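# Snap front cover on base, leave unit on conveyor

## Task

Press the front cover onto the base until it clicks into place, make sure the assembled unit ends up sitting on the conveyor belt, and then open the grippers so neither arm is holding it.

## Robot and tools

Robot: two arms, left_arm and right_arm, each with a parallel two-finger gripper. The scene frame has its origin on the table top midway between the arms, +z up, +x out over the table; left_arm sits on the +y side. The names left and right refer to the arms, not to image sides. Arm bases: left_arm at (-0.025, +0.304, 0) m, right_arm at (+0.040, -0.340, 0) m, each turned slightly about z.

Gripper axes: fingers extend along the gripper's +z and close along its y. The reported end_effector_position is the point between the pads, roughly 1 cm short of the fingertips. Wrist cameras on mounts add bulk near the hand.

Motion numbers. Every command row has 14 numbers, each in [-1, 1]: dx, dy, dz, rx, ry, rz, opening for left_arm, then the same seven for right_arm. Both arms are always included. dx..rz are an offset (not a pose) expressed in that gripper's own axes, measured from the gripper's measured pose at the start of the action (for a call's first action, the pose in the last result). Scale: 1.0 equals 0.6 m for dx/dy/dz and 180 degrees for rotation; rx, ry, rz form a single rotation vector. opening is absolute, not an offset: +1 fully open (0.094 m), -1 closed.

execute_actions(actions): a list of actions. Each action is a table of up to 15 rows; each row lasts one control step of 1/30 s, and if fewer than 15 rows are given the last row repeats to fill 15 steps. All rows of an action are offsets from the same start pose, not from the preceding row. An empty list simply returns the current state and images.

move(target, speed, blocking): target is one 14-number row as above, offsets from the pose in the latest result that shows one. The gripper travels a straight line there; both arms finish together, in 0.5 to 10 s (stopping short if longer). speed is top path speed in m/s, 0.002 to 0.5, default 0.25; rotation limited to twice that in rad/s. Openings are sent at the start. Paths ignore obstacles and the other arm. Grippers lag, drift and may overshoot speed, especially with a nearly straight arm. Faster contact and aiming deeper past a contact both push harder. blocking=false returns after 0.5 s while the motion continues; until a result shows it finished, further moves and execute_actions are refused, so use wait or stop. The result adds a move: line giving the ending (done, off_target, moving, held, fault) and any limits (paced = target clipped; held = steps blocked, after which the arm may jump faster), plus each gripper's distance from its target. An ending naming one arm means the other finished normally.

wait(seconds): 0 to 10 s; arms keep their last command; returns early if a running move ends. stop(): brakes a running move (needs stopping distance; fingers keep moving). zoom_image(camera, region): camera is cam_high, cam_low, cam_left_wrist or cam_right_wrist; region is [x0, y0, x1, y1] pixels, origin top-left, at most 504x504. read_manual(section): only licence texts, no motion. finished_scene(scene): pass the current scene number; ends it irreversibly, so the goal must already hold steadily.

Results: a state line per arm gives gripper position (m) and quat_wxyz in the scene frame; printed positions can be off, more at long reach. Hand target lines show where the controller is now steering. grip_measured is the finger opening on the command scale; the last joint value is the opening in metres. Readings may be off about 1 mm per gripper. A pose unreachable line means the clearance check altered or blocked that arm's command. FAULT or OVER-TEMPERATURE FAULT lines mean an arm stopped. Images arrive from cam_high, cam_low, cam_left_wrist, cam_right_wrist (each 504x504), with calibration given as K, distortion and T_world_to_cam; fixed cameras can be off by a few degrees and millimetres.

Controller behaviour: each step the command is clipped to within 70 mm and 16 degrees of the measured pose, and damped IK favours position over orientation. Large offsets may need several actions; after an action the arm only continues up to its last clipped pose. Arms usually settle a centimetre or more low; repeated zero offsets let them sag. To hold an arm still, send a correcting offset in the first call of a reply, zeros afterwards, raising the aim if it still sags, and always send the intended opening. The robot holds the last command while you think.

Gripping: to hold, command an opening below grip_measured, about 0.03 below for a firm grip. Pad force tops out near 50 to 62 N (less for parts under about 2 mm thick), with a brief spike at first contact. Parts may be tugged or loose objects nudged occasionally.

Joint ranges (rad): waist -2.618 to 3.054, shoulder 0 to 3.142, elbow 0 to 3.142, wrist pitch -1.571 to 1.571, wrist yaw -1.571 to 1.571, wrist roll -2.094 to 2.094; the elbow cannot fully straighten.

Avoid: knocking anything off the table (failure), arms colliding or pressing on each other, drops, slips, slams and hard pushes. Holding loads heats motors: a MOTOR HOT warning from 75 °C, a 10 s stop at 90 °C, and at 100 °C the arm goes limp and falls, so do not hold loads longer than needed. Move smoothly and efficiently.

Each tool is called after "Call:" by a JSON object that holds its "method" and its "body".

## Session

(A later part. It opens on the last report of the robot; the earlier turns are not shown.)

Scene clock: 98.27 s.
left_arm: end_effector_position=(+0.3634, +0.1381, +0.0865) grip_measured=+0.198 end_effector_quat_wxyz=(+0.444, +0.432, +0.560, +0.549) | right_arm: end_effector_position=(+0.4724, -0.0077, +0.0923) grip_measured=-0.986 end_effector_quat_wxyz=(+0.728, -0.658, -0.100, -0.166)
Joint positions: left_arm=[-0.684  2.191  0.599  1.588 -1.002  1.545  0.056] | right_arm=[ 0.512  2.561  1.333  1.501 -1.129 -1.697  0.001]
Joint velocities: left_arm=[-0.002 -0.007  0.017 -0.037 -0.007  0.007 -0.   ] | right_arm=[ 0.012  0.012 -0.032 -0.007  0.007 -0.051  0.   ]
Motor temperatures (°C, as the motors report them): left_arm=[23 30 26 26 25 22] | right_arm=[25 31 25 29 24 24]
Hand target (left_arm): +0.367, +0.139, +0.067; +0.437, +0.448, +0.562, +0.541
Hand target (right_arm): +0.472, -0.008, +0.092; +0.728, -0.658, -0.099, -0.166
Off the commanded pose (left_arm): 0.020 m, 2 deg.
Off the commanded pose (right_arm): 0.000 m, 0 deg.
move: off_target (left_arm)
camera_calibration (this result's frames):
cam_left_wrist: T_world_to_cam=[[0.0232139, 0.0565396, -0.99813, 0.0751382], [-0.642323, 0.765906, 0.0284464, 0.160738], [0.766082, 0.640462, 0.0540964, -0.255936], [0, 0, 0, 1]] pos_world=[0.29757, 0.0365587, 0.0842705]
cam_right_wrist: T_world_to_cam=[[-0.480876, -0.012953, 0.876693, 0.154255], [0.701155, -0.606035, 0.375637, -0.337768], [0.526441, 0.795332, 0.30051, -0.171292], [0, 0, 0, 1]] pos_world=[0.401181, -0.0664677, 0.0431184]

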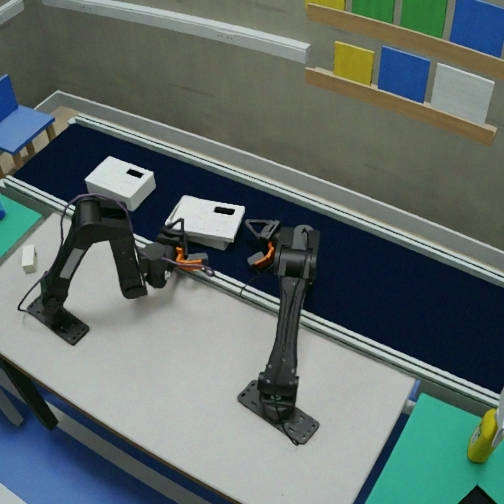

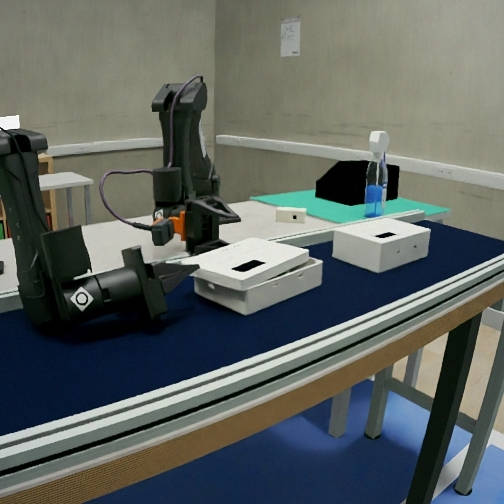

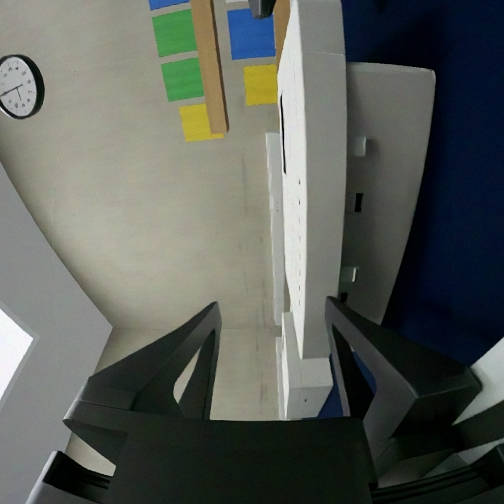

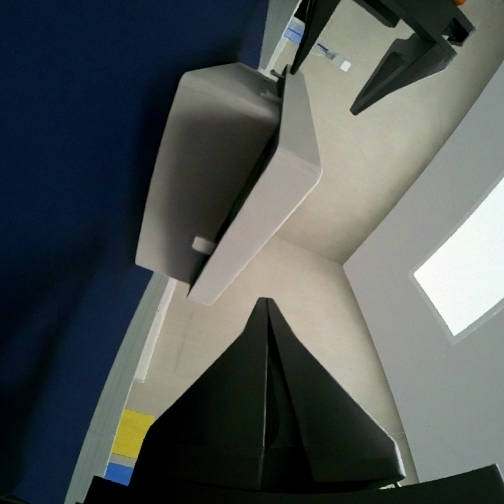

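Call:
{"method": "move", "body": {"target": [0,0,0,0,0,0,0.7, 0,0,0,0,0,0,-1]}}

Call:
{"method": "move", "body": {"target": [0,-0.01,0.035,0,0,0,0.7, 0,0,0,0,0,0,-1], "speed": 0.04}}

Scene clock: 99.10 s.
left_arm: end_effector_position=(+0.3636, +0.1377, +0.0993) grip_measured=+0.696 end_effector_quat_wxyz=(+0.448, +0.427, +0.556, +0.555) | right_arm: end_effector_position=(+0.4724, -0.0077, +0.0923) grip_measured=-0.986 end_effector_quat_wxyz=(+0.728, -0.658, -0.100, -0.166)
Joint positions: left_arm=[-0.685  2.157  0.599  1.588 -1.007  1.572  0.08 ] | right_arm=[ 0.512  2.561  1.333  1.501 -1.129 -1.697  0.001]
Joint velocities: left_arm=[-0.002  0.002 -0.007  0.022  0.007 -0.007 -0.001] | right_arm=[ 0.002 -0.002 -0.012 -0.037  0.022  0.007 -0.001]
Motor temperatures (°C, as the motors report them): left_arm=[23 30 26 26 25 22] | right_arm=[25 31 25 29 24 24]
Hand target (left_arm): +0.363, +0.138, +0.087; +0.444, +0.432, +0.561, +0.549
Hand target (right_arm): +0.472, -0.008, +0.092; +0.728, -0.658, -0.099, -0.166
Off the commanded pose (left_arm): 0.013 m, 1 deg.
Off the commanded pose (right_arm): 0.000 m, 0 deg.
joint sent to its limit (left arm) — the command would take joint 4 (wrist pitch) past its upper limit, so that joint was sent only as far as its limit.
move: off_target (left_arm)
camera_calibration (this result's frames):
cam_left_wrist: T_world_to_cam=[[0.0412898, 0.0590466, -0.997401, 0.0809215], [-0.645231, 0.763763, 0.0185043, 0.16315], [0.762871, 0.64279, 0.0696344, -0.257203], [0, 0, 0, 1]] pos_world=[0.298141, 0.0359413, 0.0956024]
cam_right_wrist: T_world_to_cam=[[-0.480876, -0.012953, 0.876693, 0.154255], [0.701155, -0.606035, 0.375637, -0.337768], [0.526441, 0.795332, 0.30051, -0.171292], [0, 0, 0, 1]] pos_world=[0.401181, -0.0664677, 0.0431184]

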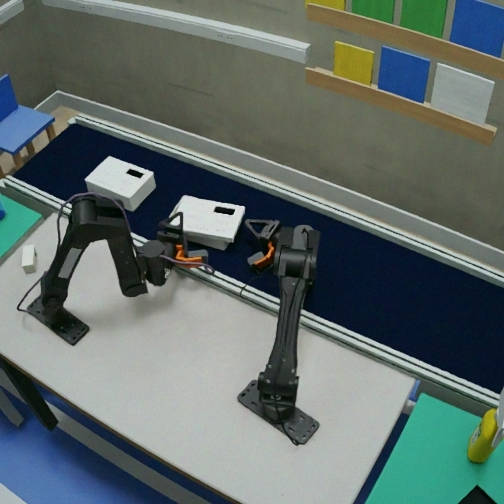

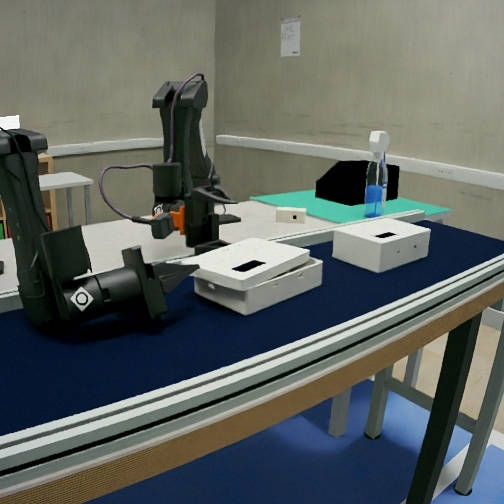

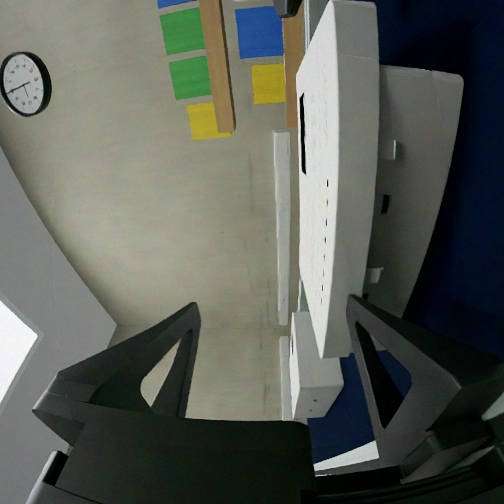

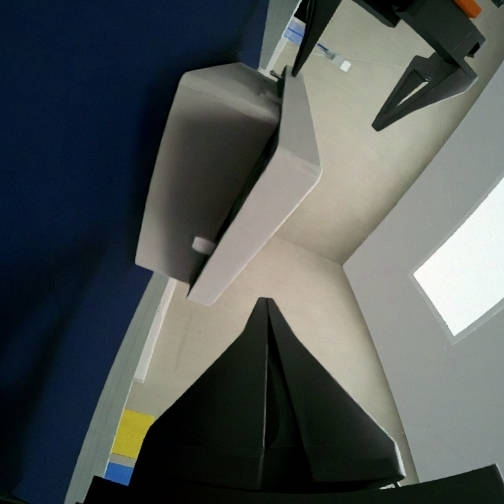

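Scene clock: 99.90 s.
left_arm: end_effector_position=(+0.3774, +0.1438, +0.1010) grip_measured=+0.697 end_effector_quat_wxyz=(+0.449, +0.421, +0.556, +0.559) | right_arm: end_effector_position=(+0.4724, -0.0077, +0.0923) grip_measured=-0.986 end_effector_quat_wxyz=(+0.728, -0.658, -0.100, -0.166)
Joint positions: left_arm=[-0.642  2.173  0.631  1.588 -0.972  1.581  0.08 ] | right_arm=[ 0.512  2.561  1.333  1.501 -1.129 -1.697  0.001]
Joint velocities: left_arm=[ 0.012 -0.002  0.007 -0.007 -0.022 -0.007 -0.001] | right_arm=[-0.007 -0.002  0.002 -0.051  0.037 -0.037  0.001]
Motor temperatures (°C, as the motors report them): left_arm=[23 30 26 26 25 22] | right_arm=[25 31 25 29 24 24]
Hand target (left_arm): +0.383, +0.143, +0.093; +0.448, +0.427, +0.556, +0.555
Hand target (right_arm): +0.472, -0.008, +0.092; +0.728, -0.658, -0.099, -0.166
Off the commanded pose (left_arm): 0.010 m, 1 deg.
Off the commanded pose (right_arm): 0.000 m, 0 deg.
move: done
camera_calibration (this result's frames):
cam_left_wrist: T_world_to_cam=[[0.051396, 0.0585188, -0.996962, 0.0779149], [-0.651946, 0.758187, 0.0108939, 0.171524], [0.756521, 0.649406, 0.0771189, -0.271117], [0, 0, 0, 1]] pos_world=[0.312926, 0.0414587, 0.096718]
cam_right_wrist: T_world_to_cam=[[-0.480876, -0.012953, 0.876693, 0.154255], [0.701155, -0.606035, 0.375637, -0.337768], [0.526441, 0.795332, 0.30051, -0.171292], [0, 0, 0, 1]] pos_world=[0.401181, -0.0664677, 0.0431184]

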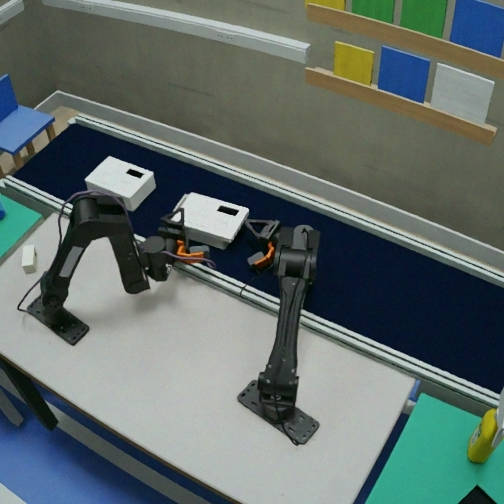

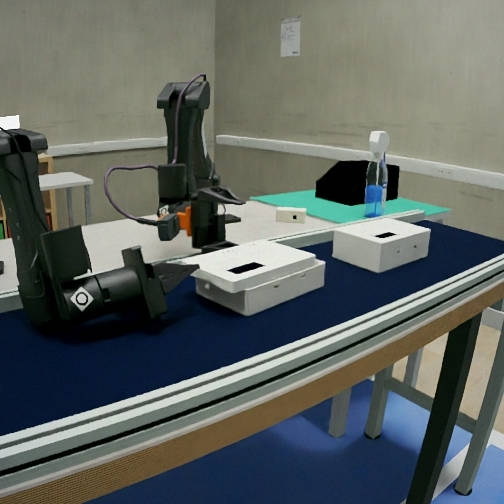

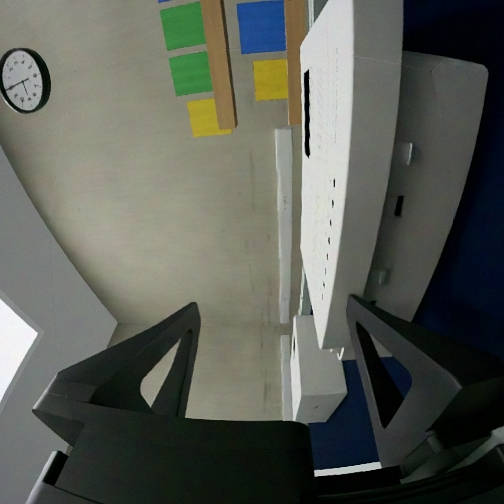

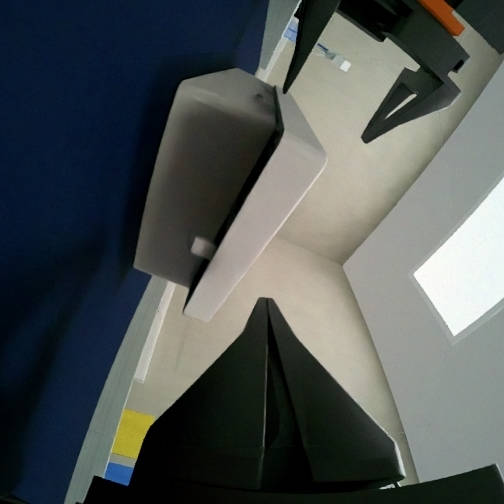

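Call:
{"method": "zoom_image", "body": {"camera": "cam_low", "region": [150, 200, 350, 330]}}

Call:
{"method": "zoom_image", "body": {"camera": "cam_high", "region": [130, 160, 290, 280]}}

Region (150, 200, 350, 330) of cam_low's 504x504 image, scaled by 2.520, with more detail than that image has; it fills the top 328 rows of this view, and the rest is white.

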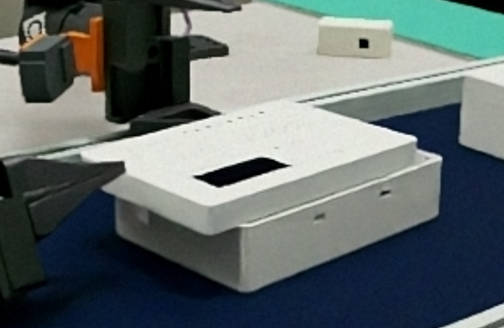

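Region (130, 160, 290, 280) of cam_high's 504x504 image, scaled by 3.150, with more detail than that image has; it fills the top 378 rows of this view, and the rest is white.

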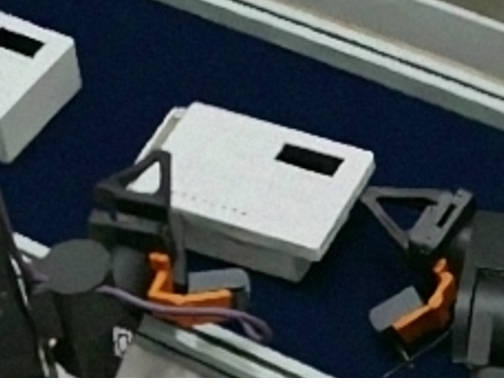

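Call:
{"method": "move", "body": {"target": [0.15,0,-0.05,0,0,0,0.7, 0,0,0,0,0,0,-1]}}

Call:
{"method": "move", "body": {"target": [-0.03,0,0.13,0,0,0,0.7, 0,0,0,0,0,0,-1]}}

Scene clock: 101.27 s.
left_arm: end_effector_position=(+0.3269, +0.2204, +0.0982) grip_measured=+0.697 end_effector_quat_wxyz=(+0.420, +0.438, +0.579, +0.545) | right_arm: end_effector_position=(+0.4724, -0.0077, +0.0923) grip_measured=-0.986 end_effector_quat_wxyz=(+0.728, -0.658, -0.100, -0.166)
Joint positions: left_arm=[-0.544  1.951  0.277  1.588 -0.894  1.494  0.08 ] | right_arm=[ 0.512  2.561  1.333  1.501 -1.129 -1.697  0.001]
Joint velocities: left_arm=[-0.002  0.007 -0.002  0.007  0.037 -0.037 -0.001] | right_arm=[-0.007 -0.007 -0.002  0.007 -0.066 -0.022 -0.   ]
Motor temperatures (°C, as the motors report them): left_arm=[23 30 26 26 25 22] | right_arm=[25 31 25 29 24 24]
Hand target (left_arm): +0.326, +0.223, +0.100; +0.427, +0.434, +0.582, +0.539
Hand target (right_arm): +0.472, -0.008, +0.092; +0.728, -0.658, -0.100, -0.166
Off the commanded pose (left_arm): 0.003 m, 5 deg.
Off the commanded pose (right_arm): 0.000 m, 0 deg.
joint sent to its limit (left arm) — the command would take joint 4 (wrist pitch) past its upper limit, so that joint was sent only as far as its limit.
move: off_target (left_arm)
camera_calibration (this result's frames):
cam_left_wrist: T_world_to_cam=[[-0.0316298, 0.056329, -0.997911, 0.101015], [-0.664313, 0.744787, 0.063097, 0.0823434], [0.746785, 0.664921, 0.0138627, -0.276473], [0, 0, 0, 1]] pos_world=[0.264363, 0.116814, 0.0994414]
cam_right_wrist: T_world_to_cam=[[-0.48119, -0.0130687, 0.876519, 0.154365], [0.70102, -0.606085, 0.375808, -0.337734], [0.526334, 0.795293, 0.300803, -0.171273], [0, 0, 0, 1]] pos_world=[0.401184, -0.0664664, 0.043139]

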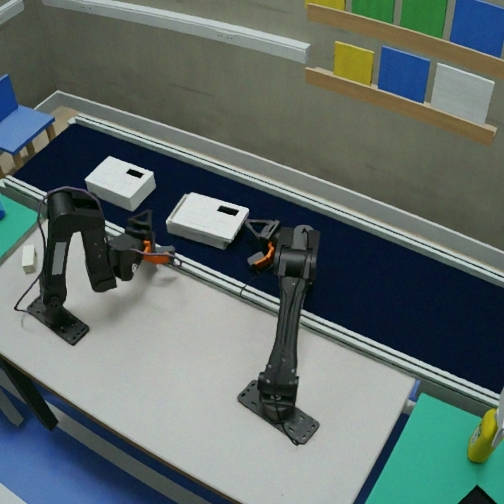

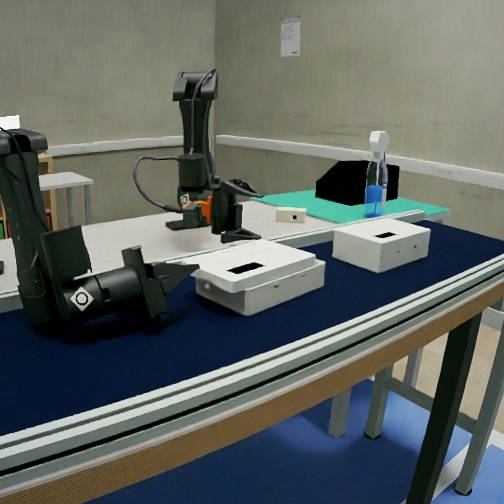

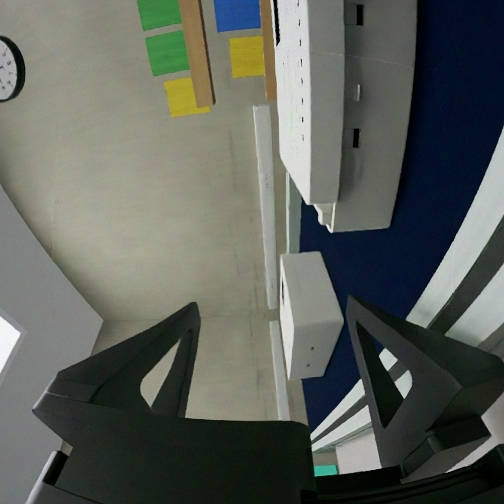

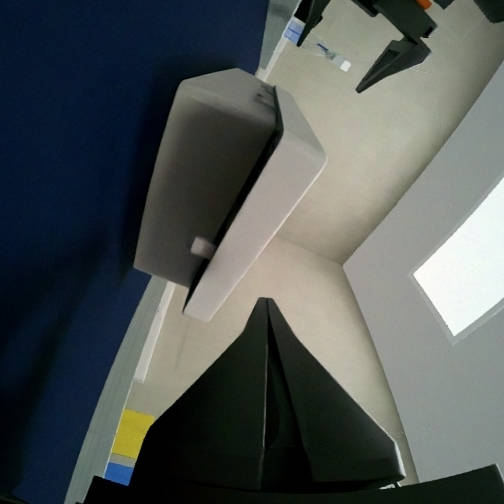

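Scene clock: 102.07 s.
left_arm: end_effector_position=(+0.3997, +0.2305, +0.1013) grip_measured=+0.697 end_effector_quat_wxyz=(+0.422, +0.419, +0.582, +0.555) | right_arm: end_effector_position=(+0.4724, -0.0077, +0.0923) grip_measured=-0.986 end_effector_quat_wxyz=(+0.728, -0.658, -0.100, -0.166)
Joint positions: left_arm=[-0.375  2.06   0.528  1.494 -0.756  1.519  0.08 ] | right_arm=[ 0.512  2.561  1.333  1.501 -1.129 -1.697  0.001]
Joint velocities: left_arm=[ 0.017 -0.002  0.002 -0.066  0.007 -0.022 -0.   ] | right_arm=[-0.007 -0.012 -0.012  0.007 -0.022 -0.051 -0.001]
Motor temperatures (°C, as the motors report them): left_arm=[23 29 26 26 25 22] | right_arm=[25 31 25 30 24 24]
Hand target (left_arm): +0.406, +0.225, +0.093; +0.420, +0.437, +0.579, +0.545
Hand target (right_arm): +0.472, -0.008, +0.092; +0.728, -0.658, -0.100, -0.166
Off the commanded pose (left_arm): 0.012 m, 2 deg.
Off the commanded pose (right_arm): 0.000 m, 0 deg.
move: off_target (left_arm)
camera_calibration (this result's frames):
cam_left_wrist: T_world_to_cam=[[-0.00440135, 0.0476324, -0.998855, 0.0970583], [-0.687628, 0.725089, 0.0376072, 0.139489], [0.72605, 0.687006, 0.029562, -0.335928], [0, 0, 0, 1]] pos_world=[0.340244, 0.12502, 0.101632]
cam_right_wrist: T_world_to_cam=[[-0.48119, -0.0130687, 0.876519, 0.154365], [0.70102, -0.606085, 0.375808, -0.337734], [0.526334, 0.795293, 0.300803, -0.171273], [0, 0, 0, 1]] pos_world=[0.401184, -0.0664664, 0.043139]

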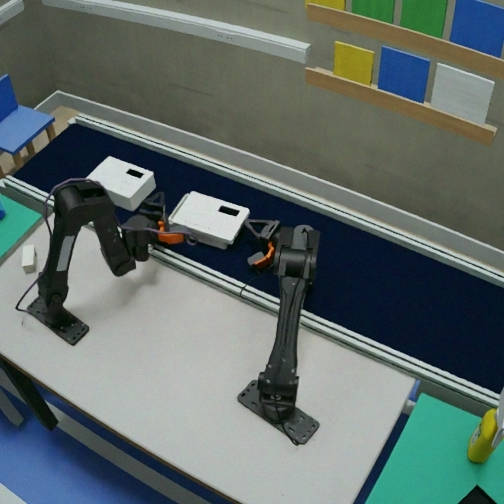

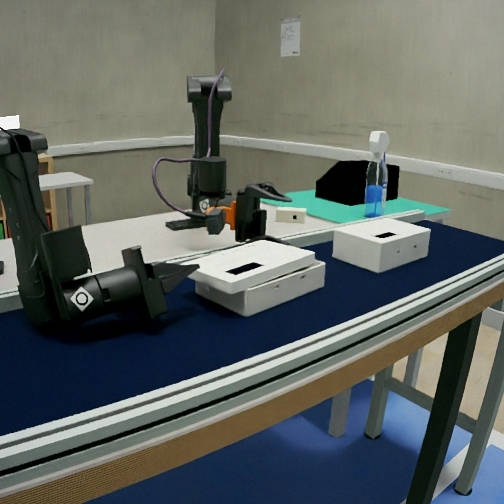

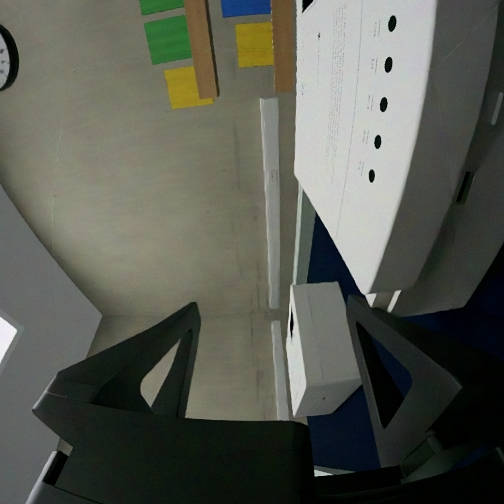

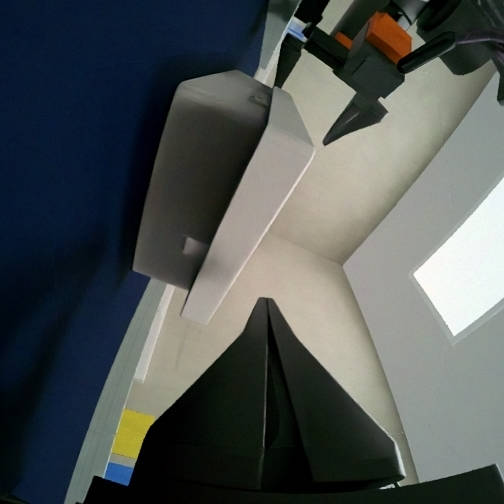

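Call:
{"method": "move", "body": {"target": [0,0,0,0,0,0,0.7, 0,0.015,0.07,0,0,0,-1], "speed": 0.03}}

Scene clock: 103.90 s.
left_arm: end_effector_position=(+0.3996, +0.2305, +0.1015) grip_measured=+0.697 end_effector_quat_wxyz=(+0.421, +0.420, +0.581, +0.555) | right_arm: end_effector_position=(+0.4744, +0.0276, +0.0948) grip_measured=-0.986 end_effector_quat_wxyz=(+0.730, -0.654, -0.106, -0.169)
Joint positions: left_arm=[-0.375  2.06   0.528  1.494 -0.756  1.521  0.08 ] | right_arm=[ 0.581  2.59   1.421  1.427 -1.068 -1.732  0.001]
Joint velocities: left_arm=[ 0.007  0.002  0.007  0.022 -0.007  0.037 -0.   ] | right_arm=[-0.007 -0.002  0.002 -0.081 -0.007 -0.066 -0.   ]
Motor temperatures (°C, as the motors report them): left_arm=[23 29 26 26 25 22] | right_arm=[25 31 25 29 24 24]
Hand target (left_arm): +0.400, +0.230, +0.101; +0.422, +0.419, +0.582, +0.555
Hand target (right_arm): +0.478, +0.034, +0.089; +0.728, -0.658, -0.099, -0.166
Off the commanded pose (left_arm): 0.000 m, 0 deg.
Off the commanded pose (right_arm): 0.010 m, 1 deg.
move: done
camera_calibration (this result's frames):
cam_left_wrist: T_world_to_cam=[[-0.00450411, 0.0498559, -0.998746, 0.0967269], [-0.687846, 0.724792, 0.0392825, 0.139414], [0.725842, 0.687161, 0.0310286, -0.336067], [0, 0, 0, 1]] pos_world=[0.340262, 0.125064, 0.101557]
cam_right_wrist: T_world_to_cam=[[-0.49379, -0.0216527, 0.869311, 0.160487], [0.698898, -0.604707, 0.38193, -0.318338], [0.517409, 0.796153, 0.313732, -0.198167], [0, 0, 0, 1]] pos_world=[0.404266, -0.0312551, 0.044241]

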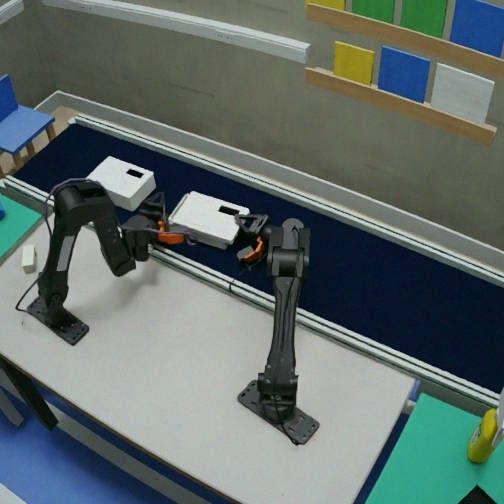

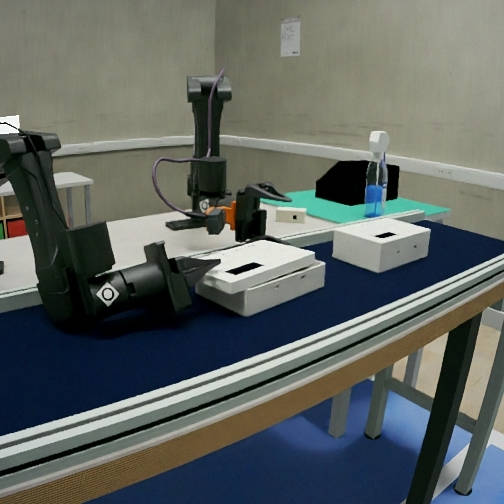

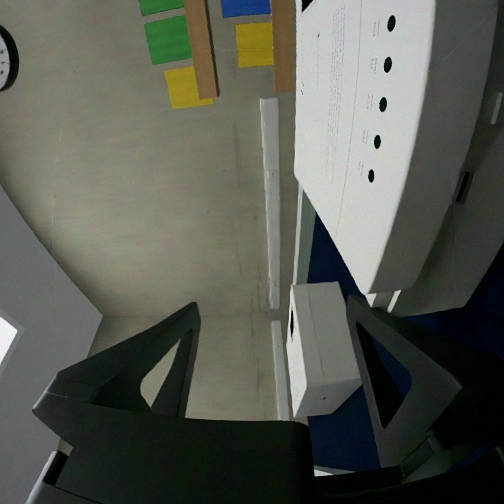

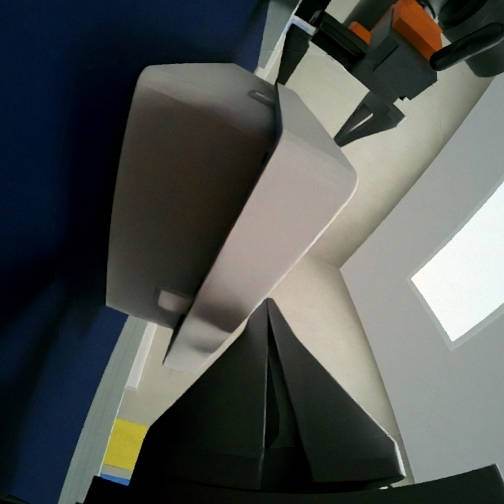

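Call:
{"method": "move", "body": {"target": [0,0,0,0,0,0,0.7, 0,0,-0.06,0,0,0,0.0]}}

Call:
{"method": "move", "body": {"target": [0,0,0,0,0,0,0.7, 0,0.01,0.065,0,0,0,0.0], "speed": 0.03}}

Scene clock: 104.90 s.
left_arm: end_effector_position=(+0.3995, +0.2310, +0.1016) grip_measured=+0.697 end_effector_quat_wxyz=(+0.420, +0.420, +0.581, +0.557) | right_arm: end_effector_position=(+0.4781, -0.0048, +0.0971) grip_measured=-0.002 end_effector_quat_wxyz=(+0.732, -0.647, -0.112, -0.184)
Joint positions: left_arm=[-0.375  2.06   0.528  1.495 -0.759  1.525  0.08 ] | right_arm=[ 0.515  2.585  1.375  1.531 -1.118 -1.697  0.047]
Joint velocities: left_arm=[-0.002 -0.002  0.012 -0.022 -0.022 -0.037 -0.001] | right_arm=[ 0.007 -0.017 -0.002  0.007 -0.007  0.051 -0.   ]
Motor temperatures (°C, as the motors report them): left_arm=[23 29 26 26 25 22] | right_arm=[25 31 25 30 24 24]
Hand target (left_arm): +0.400, +0.231, +0.102; +0.421, +0.420, +0.581, +0.555
Hand target (right_arm): +0.473, -0.008, +0.090; +0.730, -0.654, -0.106, -0.169
Off the commanded pose (left_arm): 0.000 m, 0 deg.
Off the commanded pose (right_arm): 0.010 m, 2 deg.
move: done
camera_calibration (this result's frames):
cam_left_wrist: T_world_to_cam=[[-0.00525415, 0.0530417, -0.998578, 0.0963389], [-0.689684, 0.72289, 0.0420267, 0.139882], [0.724091, 0.688925, 0.0327838, -0.336168], [0, 0, 0, 1]] pos_world=[0.340397, 0.125365, 0.101344]
cam_right_wrist: T_world_to_cam=[[-0.520302, -0.0265707, 0.853569, 0.173833], [0.679028, -0.619015, 0.39464, -0.333147], [0.517886, 0.784929, 0.340117, -0.17787], [0, 0, 0, 1]] pos_world=[0.408778, -0.061989, 0.0435911]

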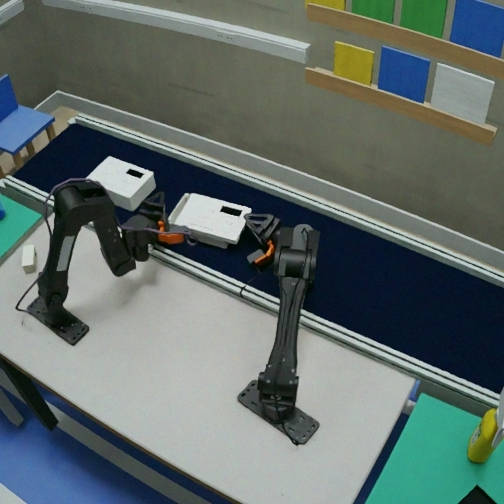

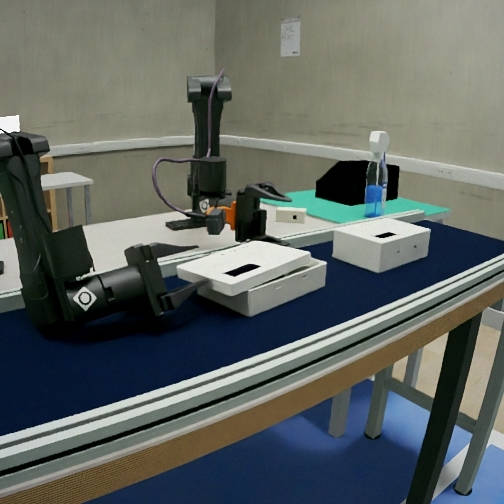

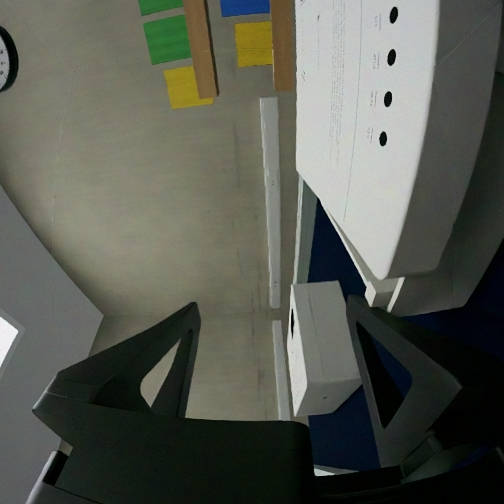

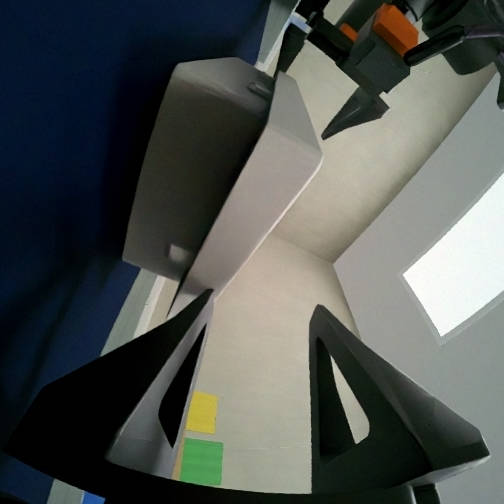

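Scene clock: 106.50 s.
left_arm: end_effector_position=(+0.3979, +0.2360, +0.1017) grip_measured=+0.697 end_effector_quat_wxyz=(+0.408, +0.415, +0.584, +0.566) | right_arm: end_effector_position=(+0.4909, +0.0163, +0.0999) grip_measured=-0.002 end_effector_quat_wxyz=(+0.729, -0.646, -0.100, -0.202)
Joint positions: left_arm=[-0.375  2.06   0.528  1.495 -0.788  1.536  0.08 ] | right_arm=[ 0.555  2.602  1.443  1.45  -1.04  -1.743  0.047]
Joint velocities: left_arm=[ 0.007  0.002 -0.022 -0.007 -0.007 -0.007  0.   ] | right_arm=[-0.007 -0.007 -0.007 -0.037  0.022 -0.037  0.   ]
Motor temperatures (°C, as the motors report them): left_arm=[23 29 26 27 25 22] | right_arm=[25 31 25 29 24 24]
Hand target (left_arm): +0.399, +0.231, +0.102; +0.420, +0.420, +0.581, +0.557
Hand target (right_arm): +0.482, +0.034, +0.097; +0.732, -0.647, -0.112, -0.184
Off the commanded pose (left_arm): 0.005 m, 2 deg.
Off the commanded pose (right_arm): 0.020 m, 2 deg.
move: off_target (right_arm)
camera_calibration (this result's frames):
cam_left_wrist: T_world_to_cam=[[-0.00988797, 0.0643252, -0.99788, 0.0953119], [-0.710516, 0.701737, 0.0522757, 0.147344], [0.703612, 0.709526, 0.0387653, -0.335789], [0, 0, 0, 1]] pos_world=[0.341898, 0.128724, 0.100424]
cam_right_wrist: T_world_to_cam=[[-0.527, -0.010339, 0.849802, 0.182046], [0.6501, -0.648952, 0.395261, -0.315268], [0.547394, 0.760759, 0.348719, -0.216885], [0, 0, 0, 1]] pos_world=[0.419615, -0.0377148, 0.0455419]

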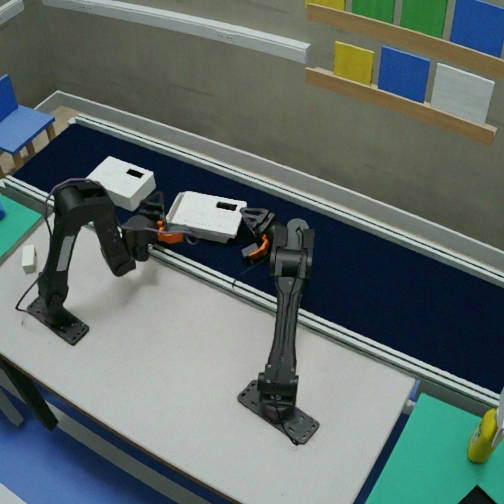

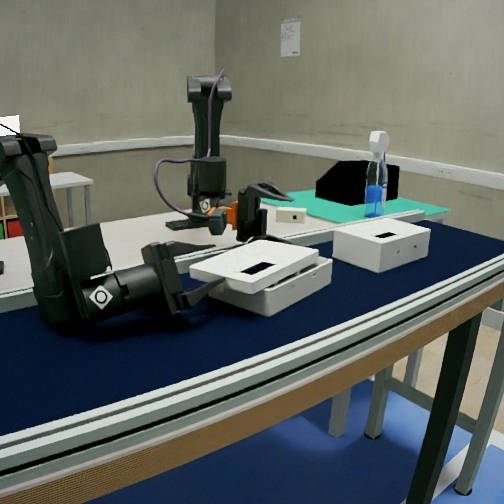

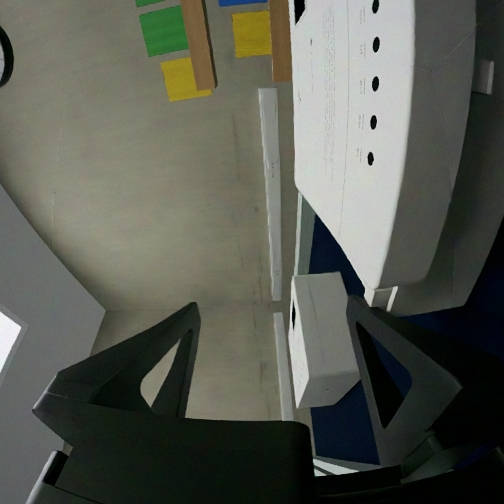

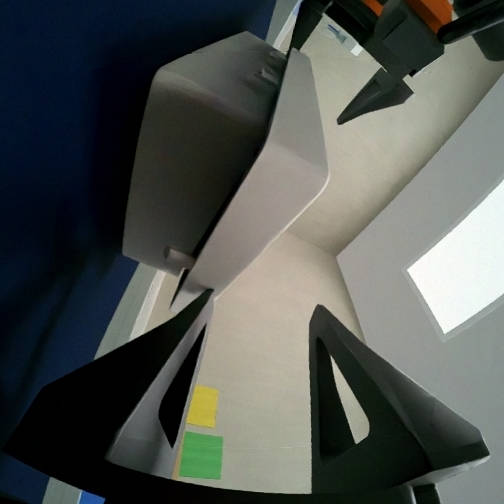

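Call:
{"method": "move", "body": {"target": [0,0,0,0,0,0,0.7, 0,0,0,0,0,0,-1]}}

Call:
{"method": "move", "body": {"target": [0,0,0,0,0,0,0.7, 0,-0.03,0.0,0,0,0,-1], "speed": 0.03}}

Scene clock: 108.43 s.
left_arm: end_effector_position=(+0.3978, +0.2363, +0.1017) grip_measured=+0.697 end_effector_quat_wxyz=(+0.407, +0.415, +0.584, +0.566) | right_arm: end_effector_position=(+0.4913, +0.0161, +0.0999) grip_measured=-0.986 end_effector_quat_wxyz=(+0.729, -0.646, -0.100, -0.203)
Joint positions: left_arm=[-0.375  2.06   0.528  1.495 -0.79   1.538  0.08 ] | right_arm=[ 0.555  2.602  1.444  1.449 -1.039 -1.743  0.001]
Joint velocities: left_arm=[-0.002 -0.002  0.012  0.022 -0.051  0.051 -0.001] | right_arm=[-0.022 -0.017 -0.012  0.051 -0.022 -0.007  0.   ]
Motor temperatures (°C, as the motors report them): left_arm=[23 29 26 27 25 22] | right_arm=[25 31 25 30 24 24]
Hand target (left_arm): +0.398, +0.236, +0.102; +0.408, +0.415, +0.584, +0.566
Hand target (right_arm): +0.491, +0.016, +0.100; +0.729, -0.646, -0.100, -0.202
Off the commanded pose (left_arm): 0.000 m, 0 deg.
Off the commanded pose (right_arm): 0.000 m, 0 deg.
move: done
camera_calibration (this result's frames):
cam_left_wrist: T_world_to_cam=[[-0.010715, 0.0665309, -0.997727, 0.0950914], [-0.711772, 0.700306, 0.0543421, 0.147667], [0.702329, 0.710736, 0.039851, -0.335827], [0, 0, 0, 1]] pos_world=[0.341985, 0.128946, 0.100234]
cam_right_wrist: T_world_to_cam=[[-0.526948, -0.00943403, 0.849845, 0.182236], [0.6491, -0.649953, 0.39526, -0.315143], [0.54863, 0.759916, 0.348615, -0.217581], [0, 0, 0, 1]] pos_world=[0.419959, -0.0377653, 0.0455432]

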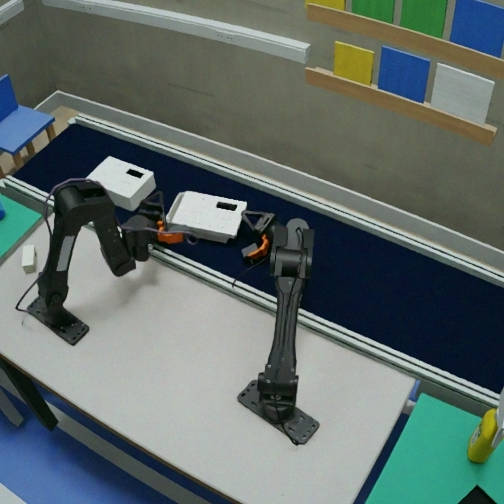

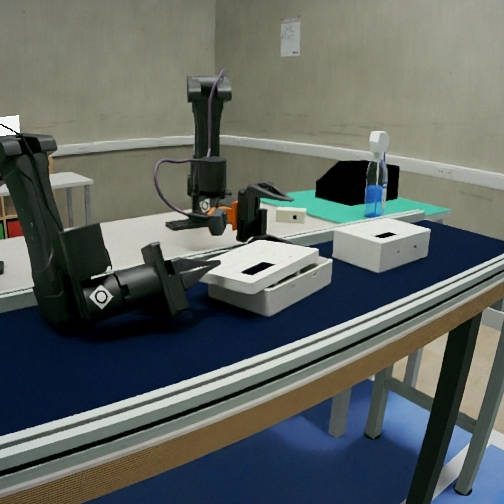

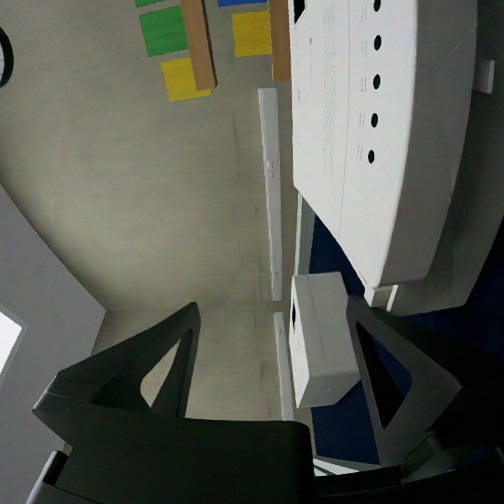

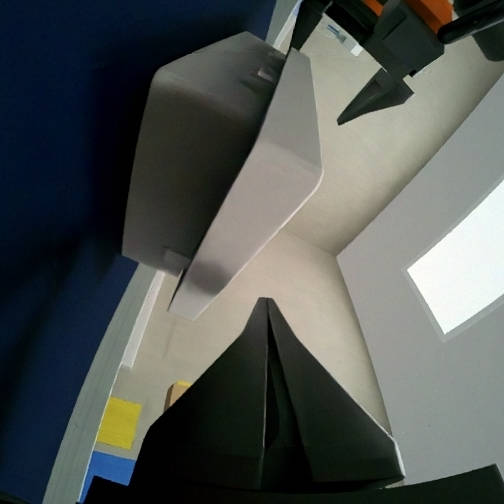

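Scene clock: 109.30 s.
left_arm: end_effector_position=(+0.3978, +0.2363, +0.1017) grip_measured=+0.697 end_effector_quat_wxyz=(+0.407, +0.415, +0.584, +0.567) | right_arm: end_effector_position=(+0.4872, +0.0144, +0.1155) grip_measured=-0.986 end_effector_quat_wxyz=(+0.730, -0.642, -0.105, -0.208)
Joint positions: left_arm=[-0.375  2.06   0.528  1.495 -0.79   1.54   0.08 ] | right_arm=[ 0.555  2.554  1.411  1.449 -1.039 -1.743  0.001]
Joint velocities: left_arm=[-0.002  0.012 -0.007  0.007 -0.037 -0.007  0.001] | right_arm=[-0.002 -0.002 -0.022 -0.022  0.022  0.051  0.   ]
Motor temperatures (°C, as the motors report them): left_arm=[23 29 26 27 25 22] | right_arm=[25 31 25 30 24 24]
Hand target (left_arm): +0.398, +0.236, +0.102; +0.407, +0.415, +0.584, +0.567
Hand target (right_arm): +0.484, +0.015, +0.116; +0.729, -0.646, -0.100, -0.202
Off the commanded pose (left_arm): 0.000 m, 0 deg.
Off the commanded pose (right_arm): 0.004 m, 1 deg.
move: done
camera_calibration (this result's frames):
cam_left_wrist: T_world_to_cam=[[-0.0112058, 0.0679709, -0.997624, 0.0949358], [-0.711716, 0.700255, 0.0557046, 0.147518], [0.702378, 0.710649, 0.040529, -0.335895], [0, 0, 0, 1]] pos_world=[0.34198, 0.12895, 0.100106]
cam_right_wrist: T_world_to_cam=[[-0.539155, -0.014537, 0.842081, 0.173684], [0.643357, -0.652353, 0.400658, -0.317562], [0.54351, 0.757776, 0.361072, -0.218385], [0, 0, 0, 1]] pos_world=[0.416643, -0.0391516, 0.0598303]

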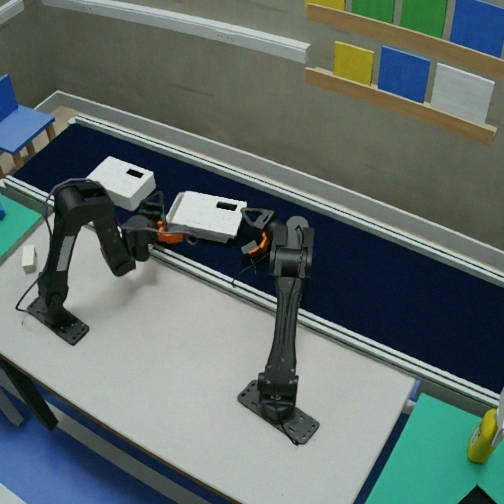

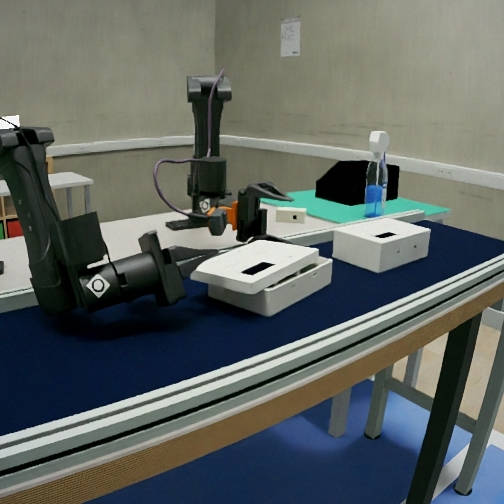

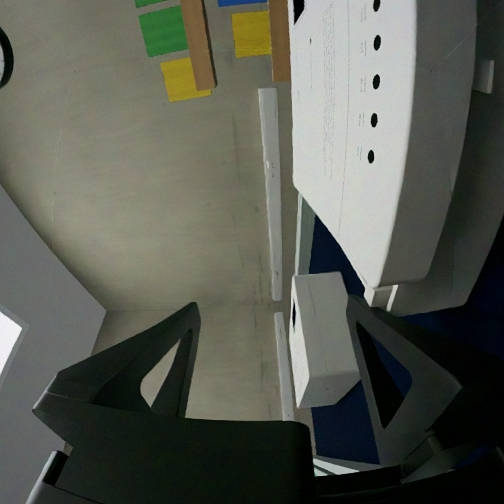

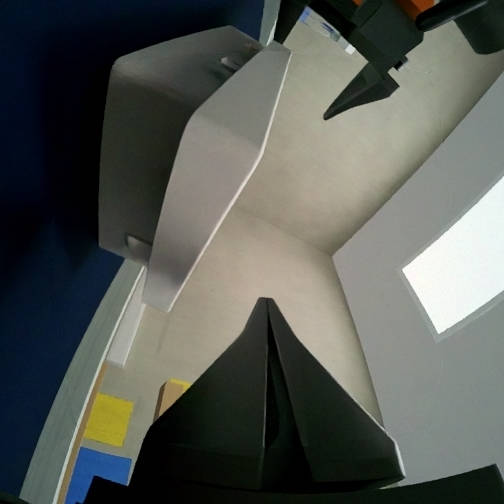

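Call:
{"method": "move", "body": {"target": [0,0,0,0,0,0,0.7, 0,-0.05,-0.08,0,0,0.999,-1]}}

Scene clock: 116.30 s.
left_arm: end_effector_position=(+0.3978, +0.2363, +0.1017) grip_measured=+0.697 end_effector_quat_wxyz=(+0.407, +0.415, +0.584, +0.567) | right_arm: end_effector_position=(+0.4712, -0.0293, +0.1317) grip_measured=-0.986 end_effector_quat_wxyz=(+0.205, -0.105, +0.644, +0.730)
Joint positions: left_arm=[-0.375  2.06   0.528  1.495 -0.79   1.54   0.08 ] | right_arm=[ 0.475  2.445  1.244  1.549 -1.118  1.45   0.001]
Joint velocities: left_arm=[-0.007 -0.017 -0.007 -0.037 -0.037 -0.066 -0.   ] | right_arm=[-0.002 -0.002  0.002 -0.007  0.022  0.066 -0.002]
Motor temperatures (°C, as the motors report them): left_arm=[23 29 26 28 25 22] | right_arm=[25 32 25 30 24 24]
Hand target (left_arm): +0.398, +0.236, +0.102; +0.407, +0.415, +0.584, +0.567
Hand target (right_arm): +0.470, -0.036, +0.135; +0.209, -0.106, +0.642, +0.730
Off the commanded pose (left_arm): 0.000 m, 0 deg.
Off the commanded pose (right_arm): 0.007 m, 0 deg.
move: done
camera_calibration (this result's frames):
cam_left_wrist: T_world_to_cam=[[-0.0114511, 0.0686909, -0.997572, 0.0948579], [-0.711688, 0.700229, 0.0563859, 0.147444], [0.702402, 0.710606, 0.040868, -0.335929], [0, 0, 0, 1]] pos_world=[0.341977, 0.128952, 0.100043]
cam_right_wrist: T_world_to_cam=[[0.548355, 0.117355, -0.82797, -0.13786], [-0.759131, -0.345428, -0.551724, 0.452963], [-0.350752, 0.931079, -0.100329, 0.30481], [0, 0, 0, 1]] pos_world=[0.526367, -0.111157, 0.166348]

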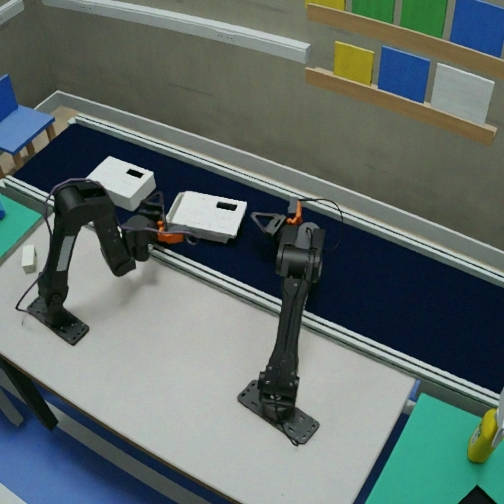

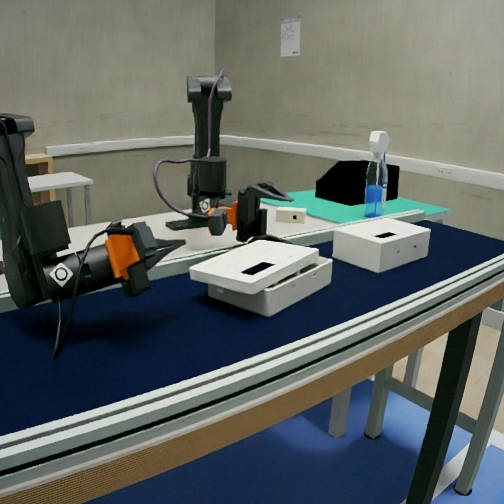

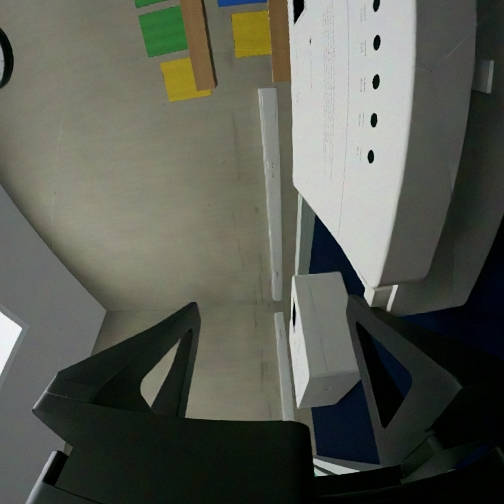

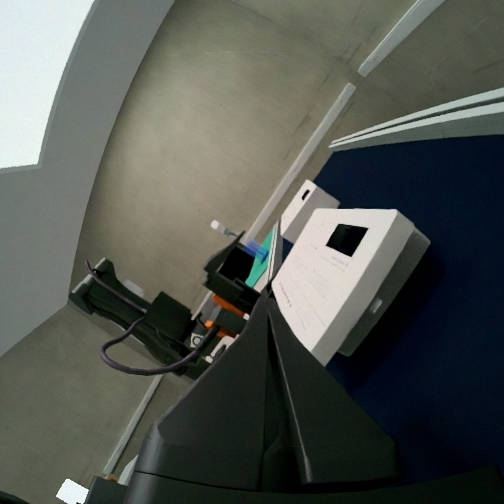

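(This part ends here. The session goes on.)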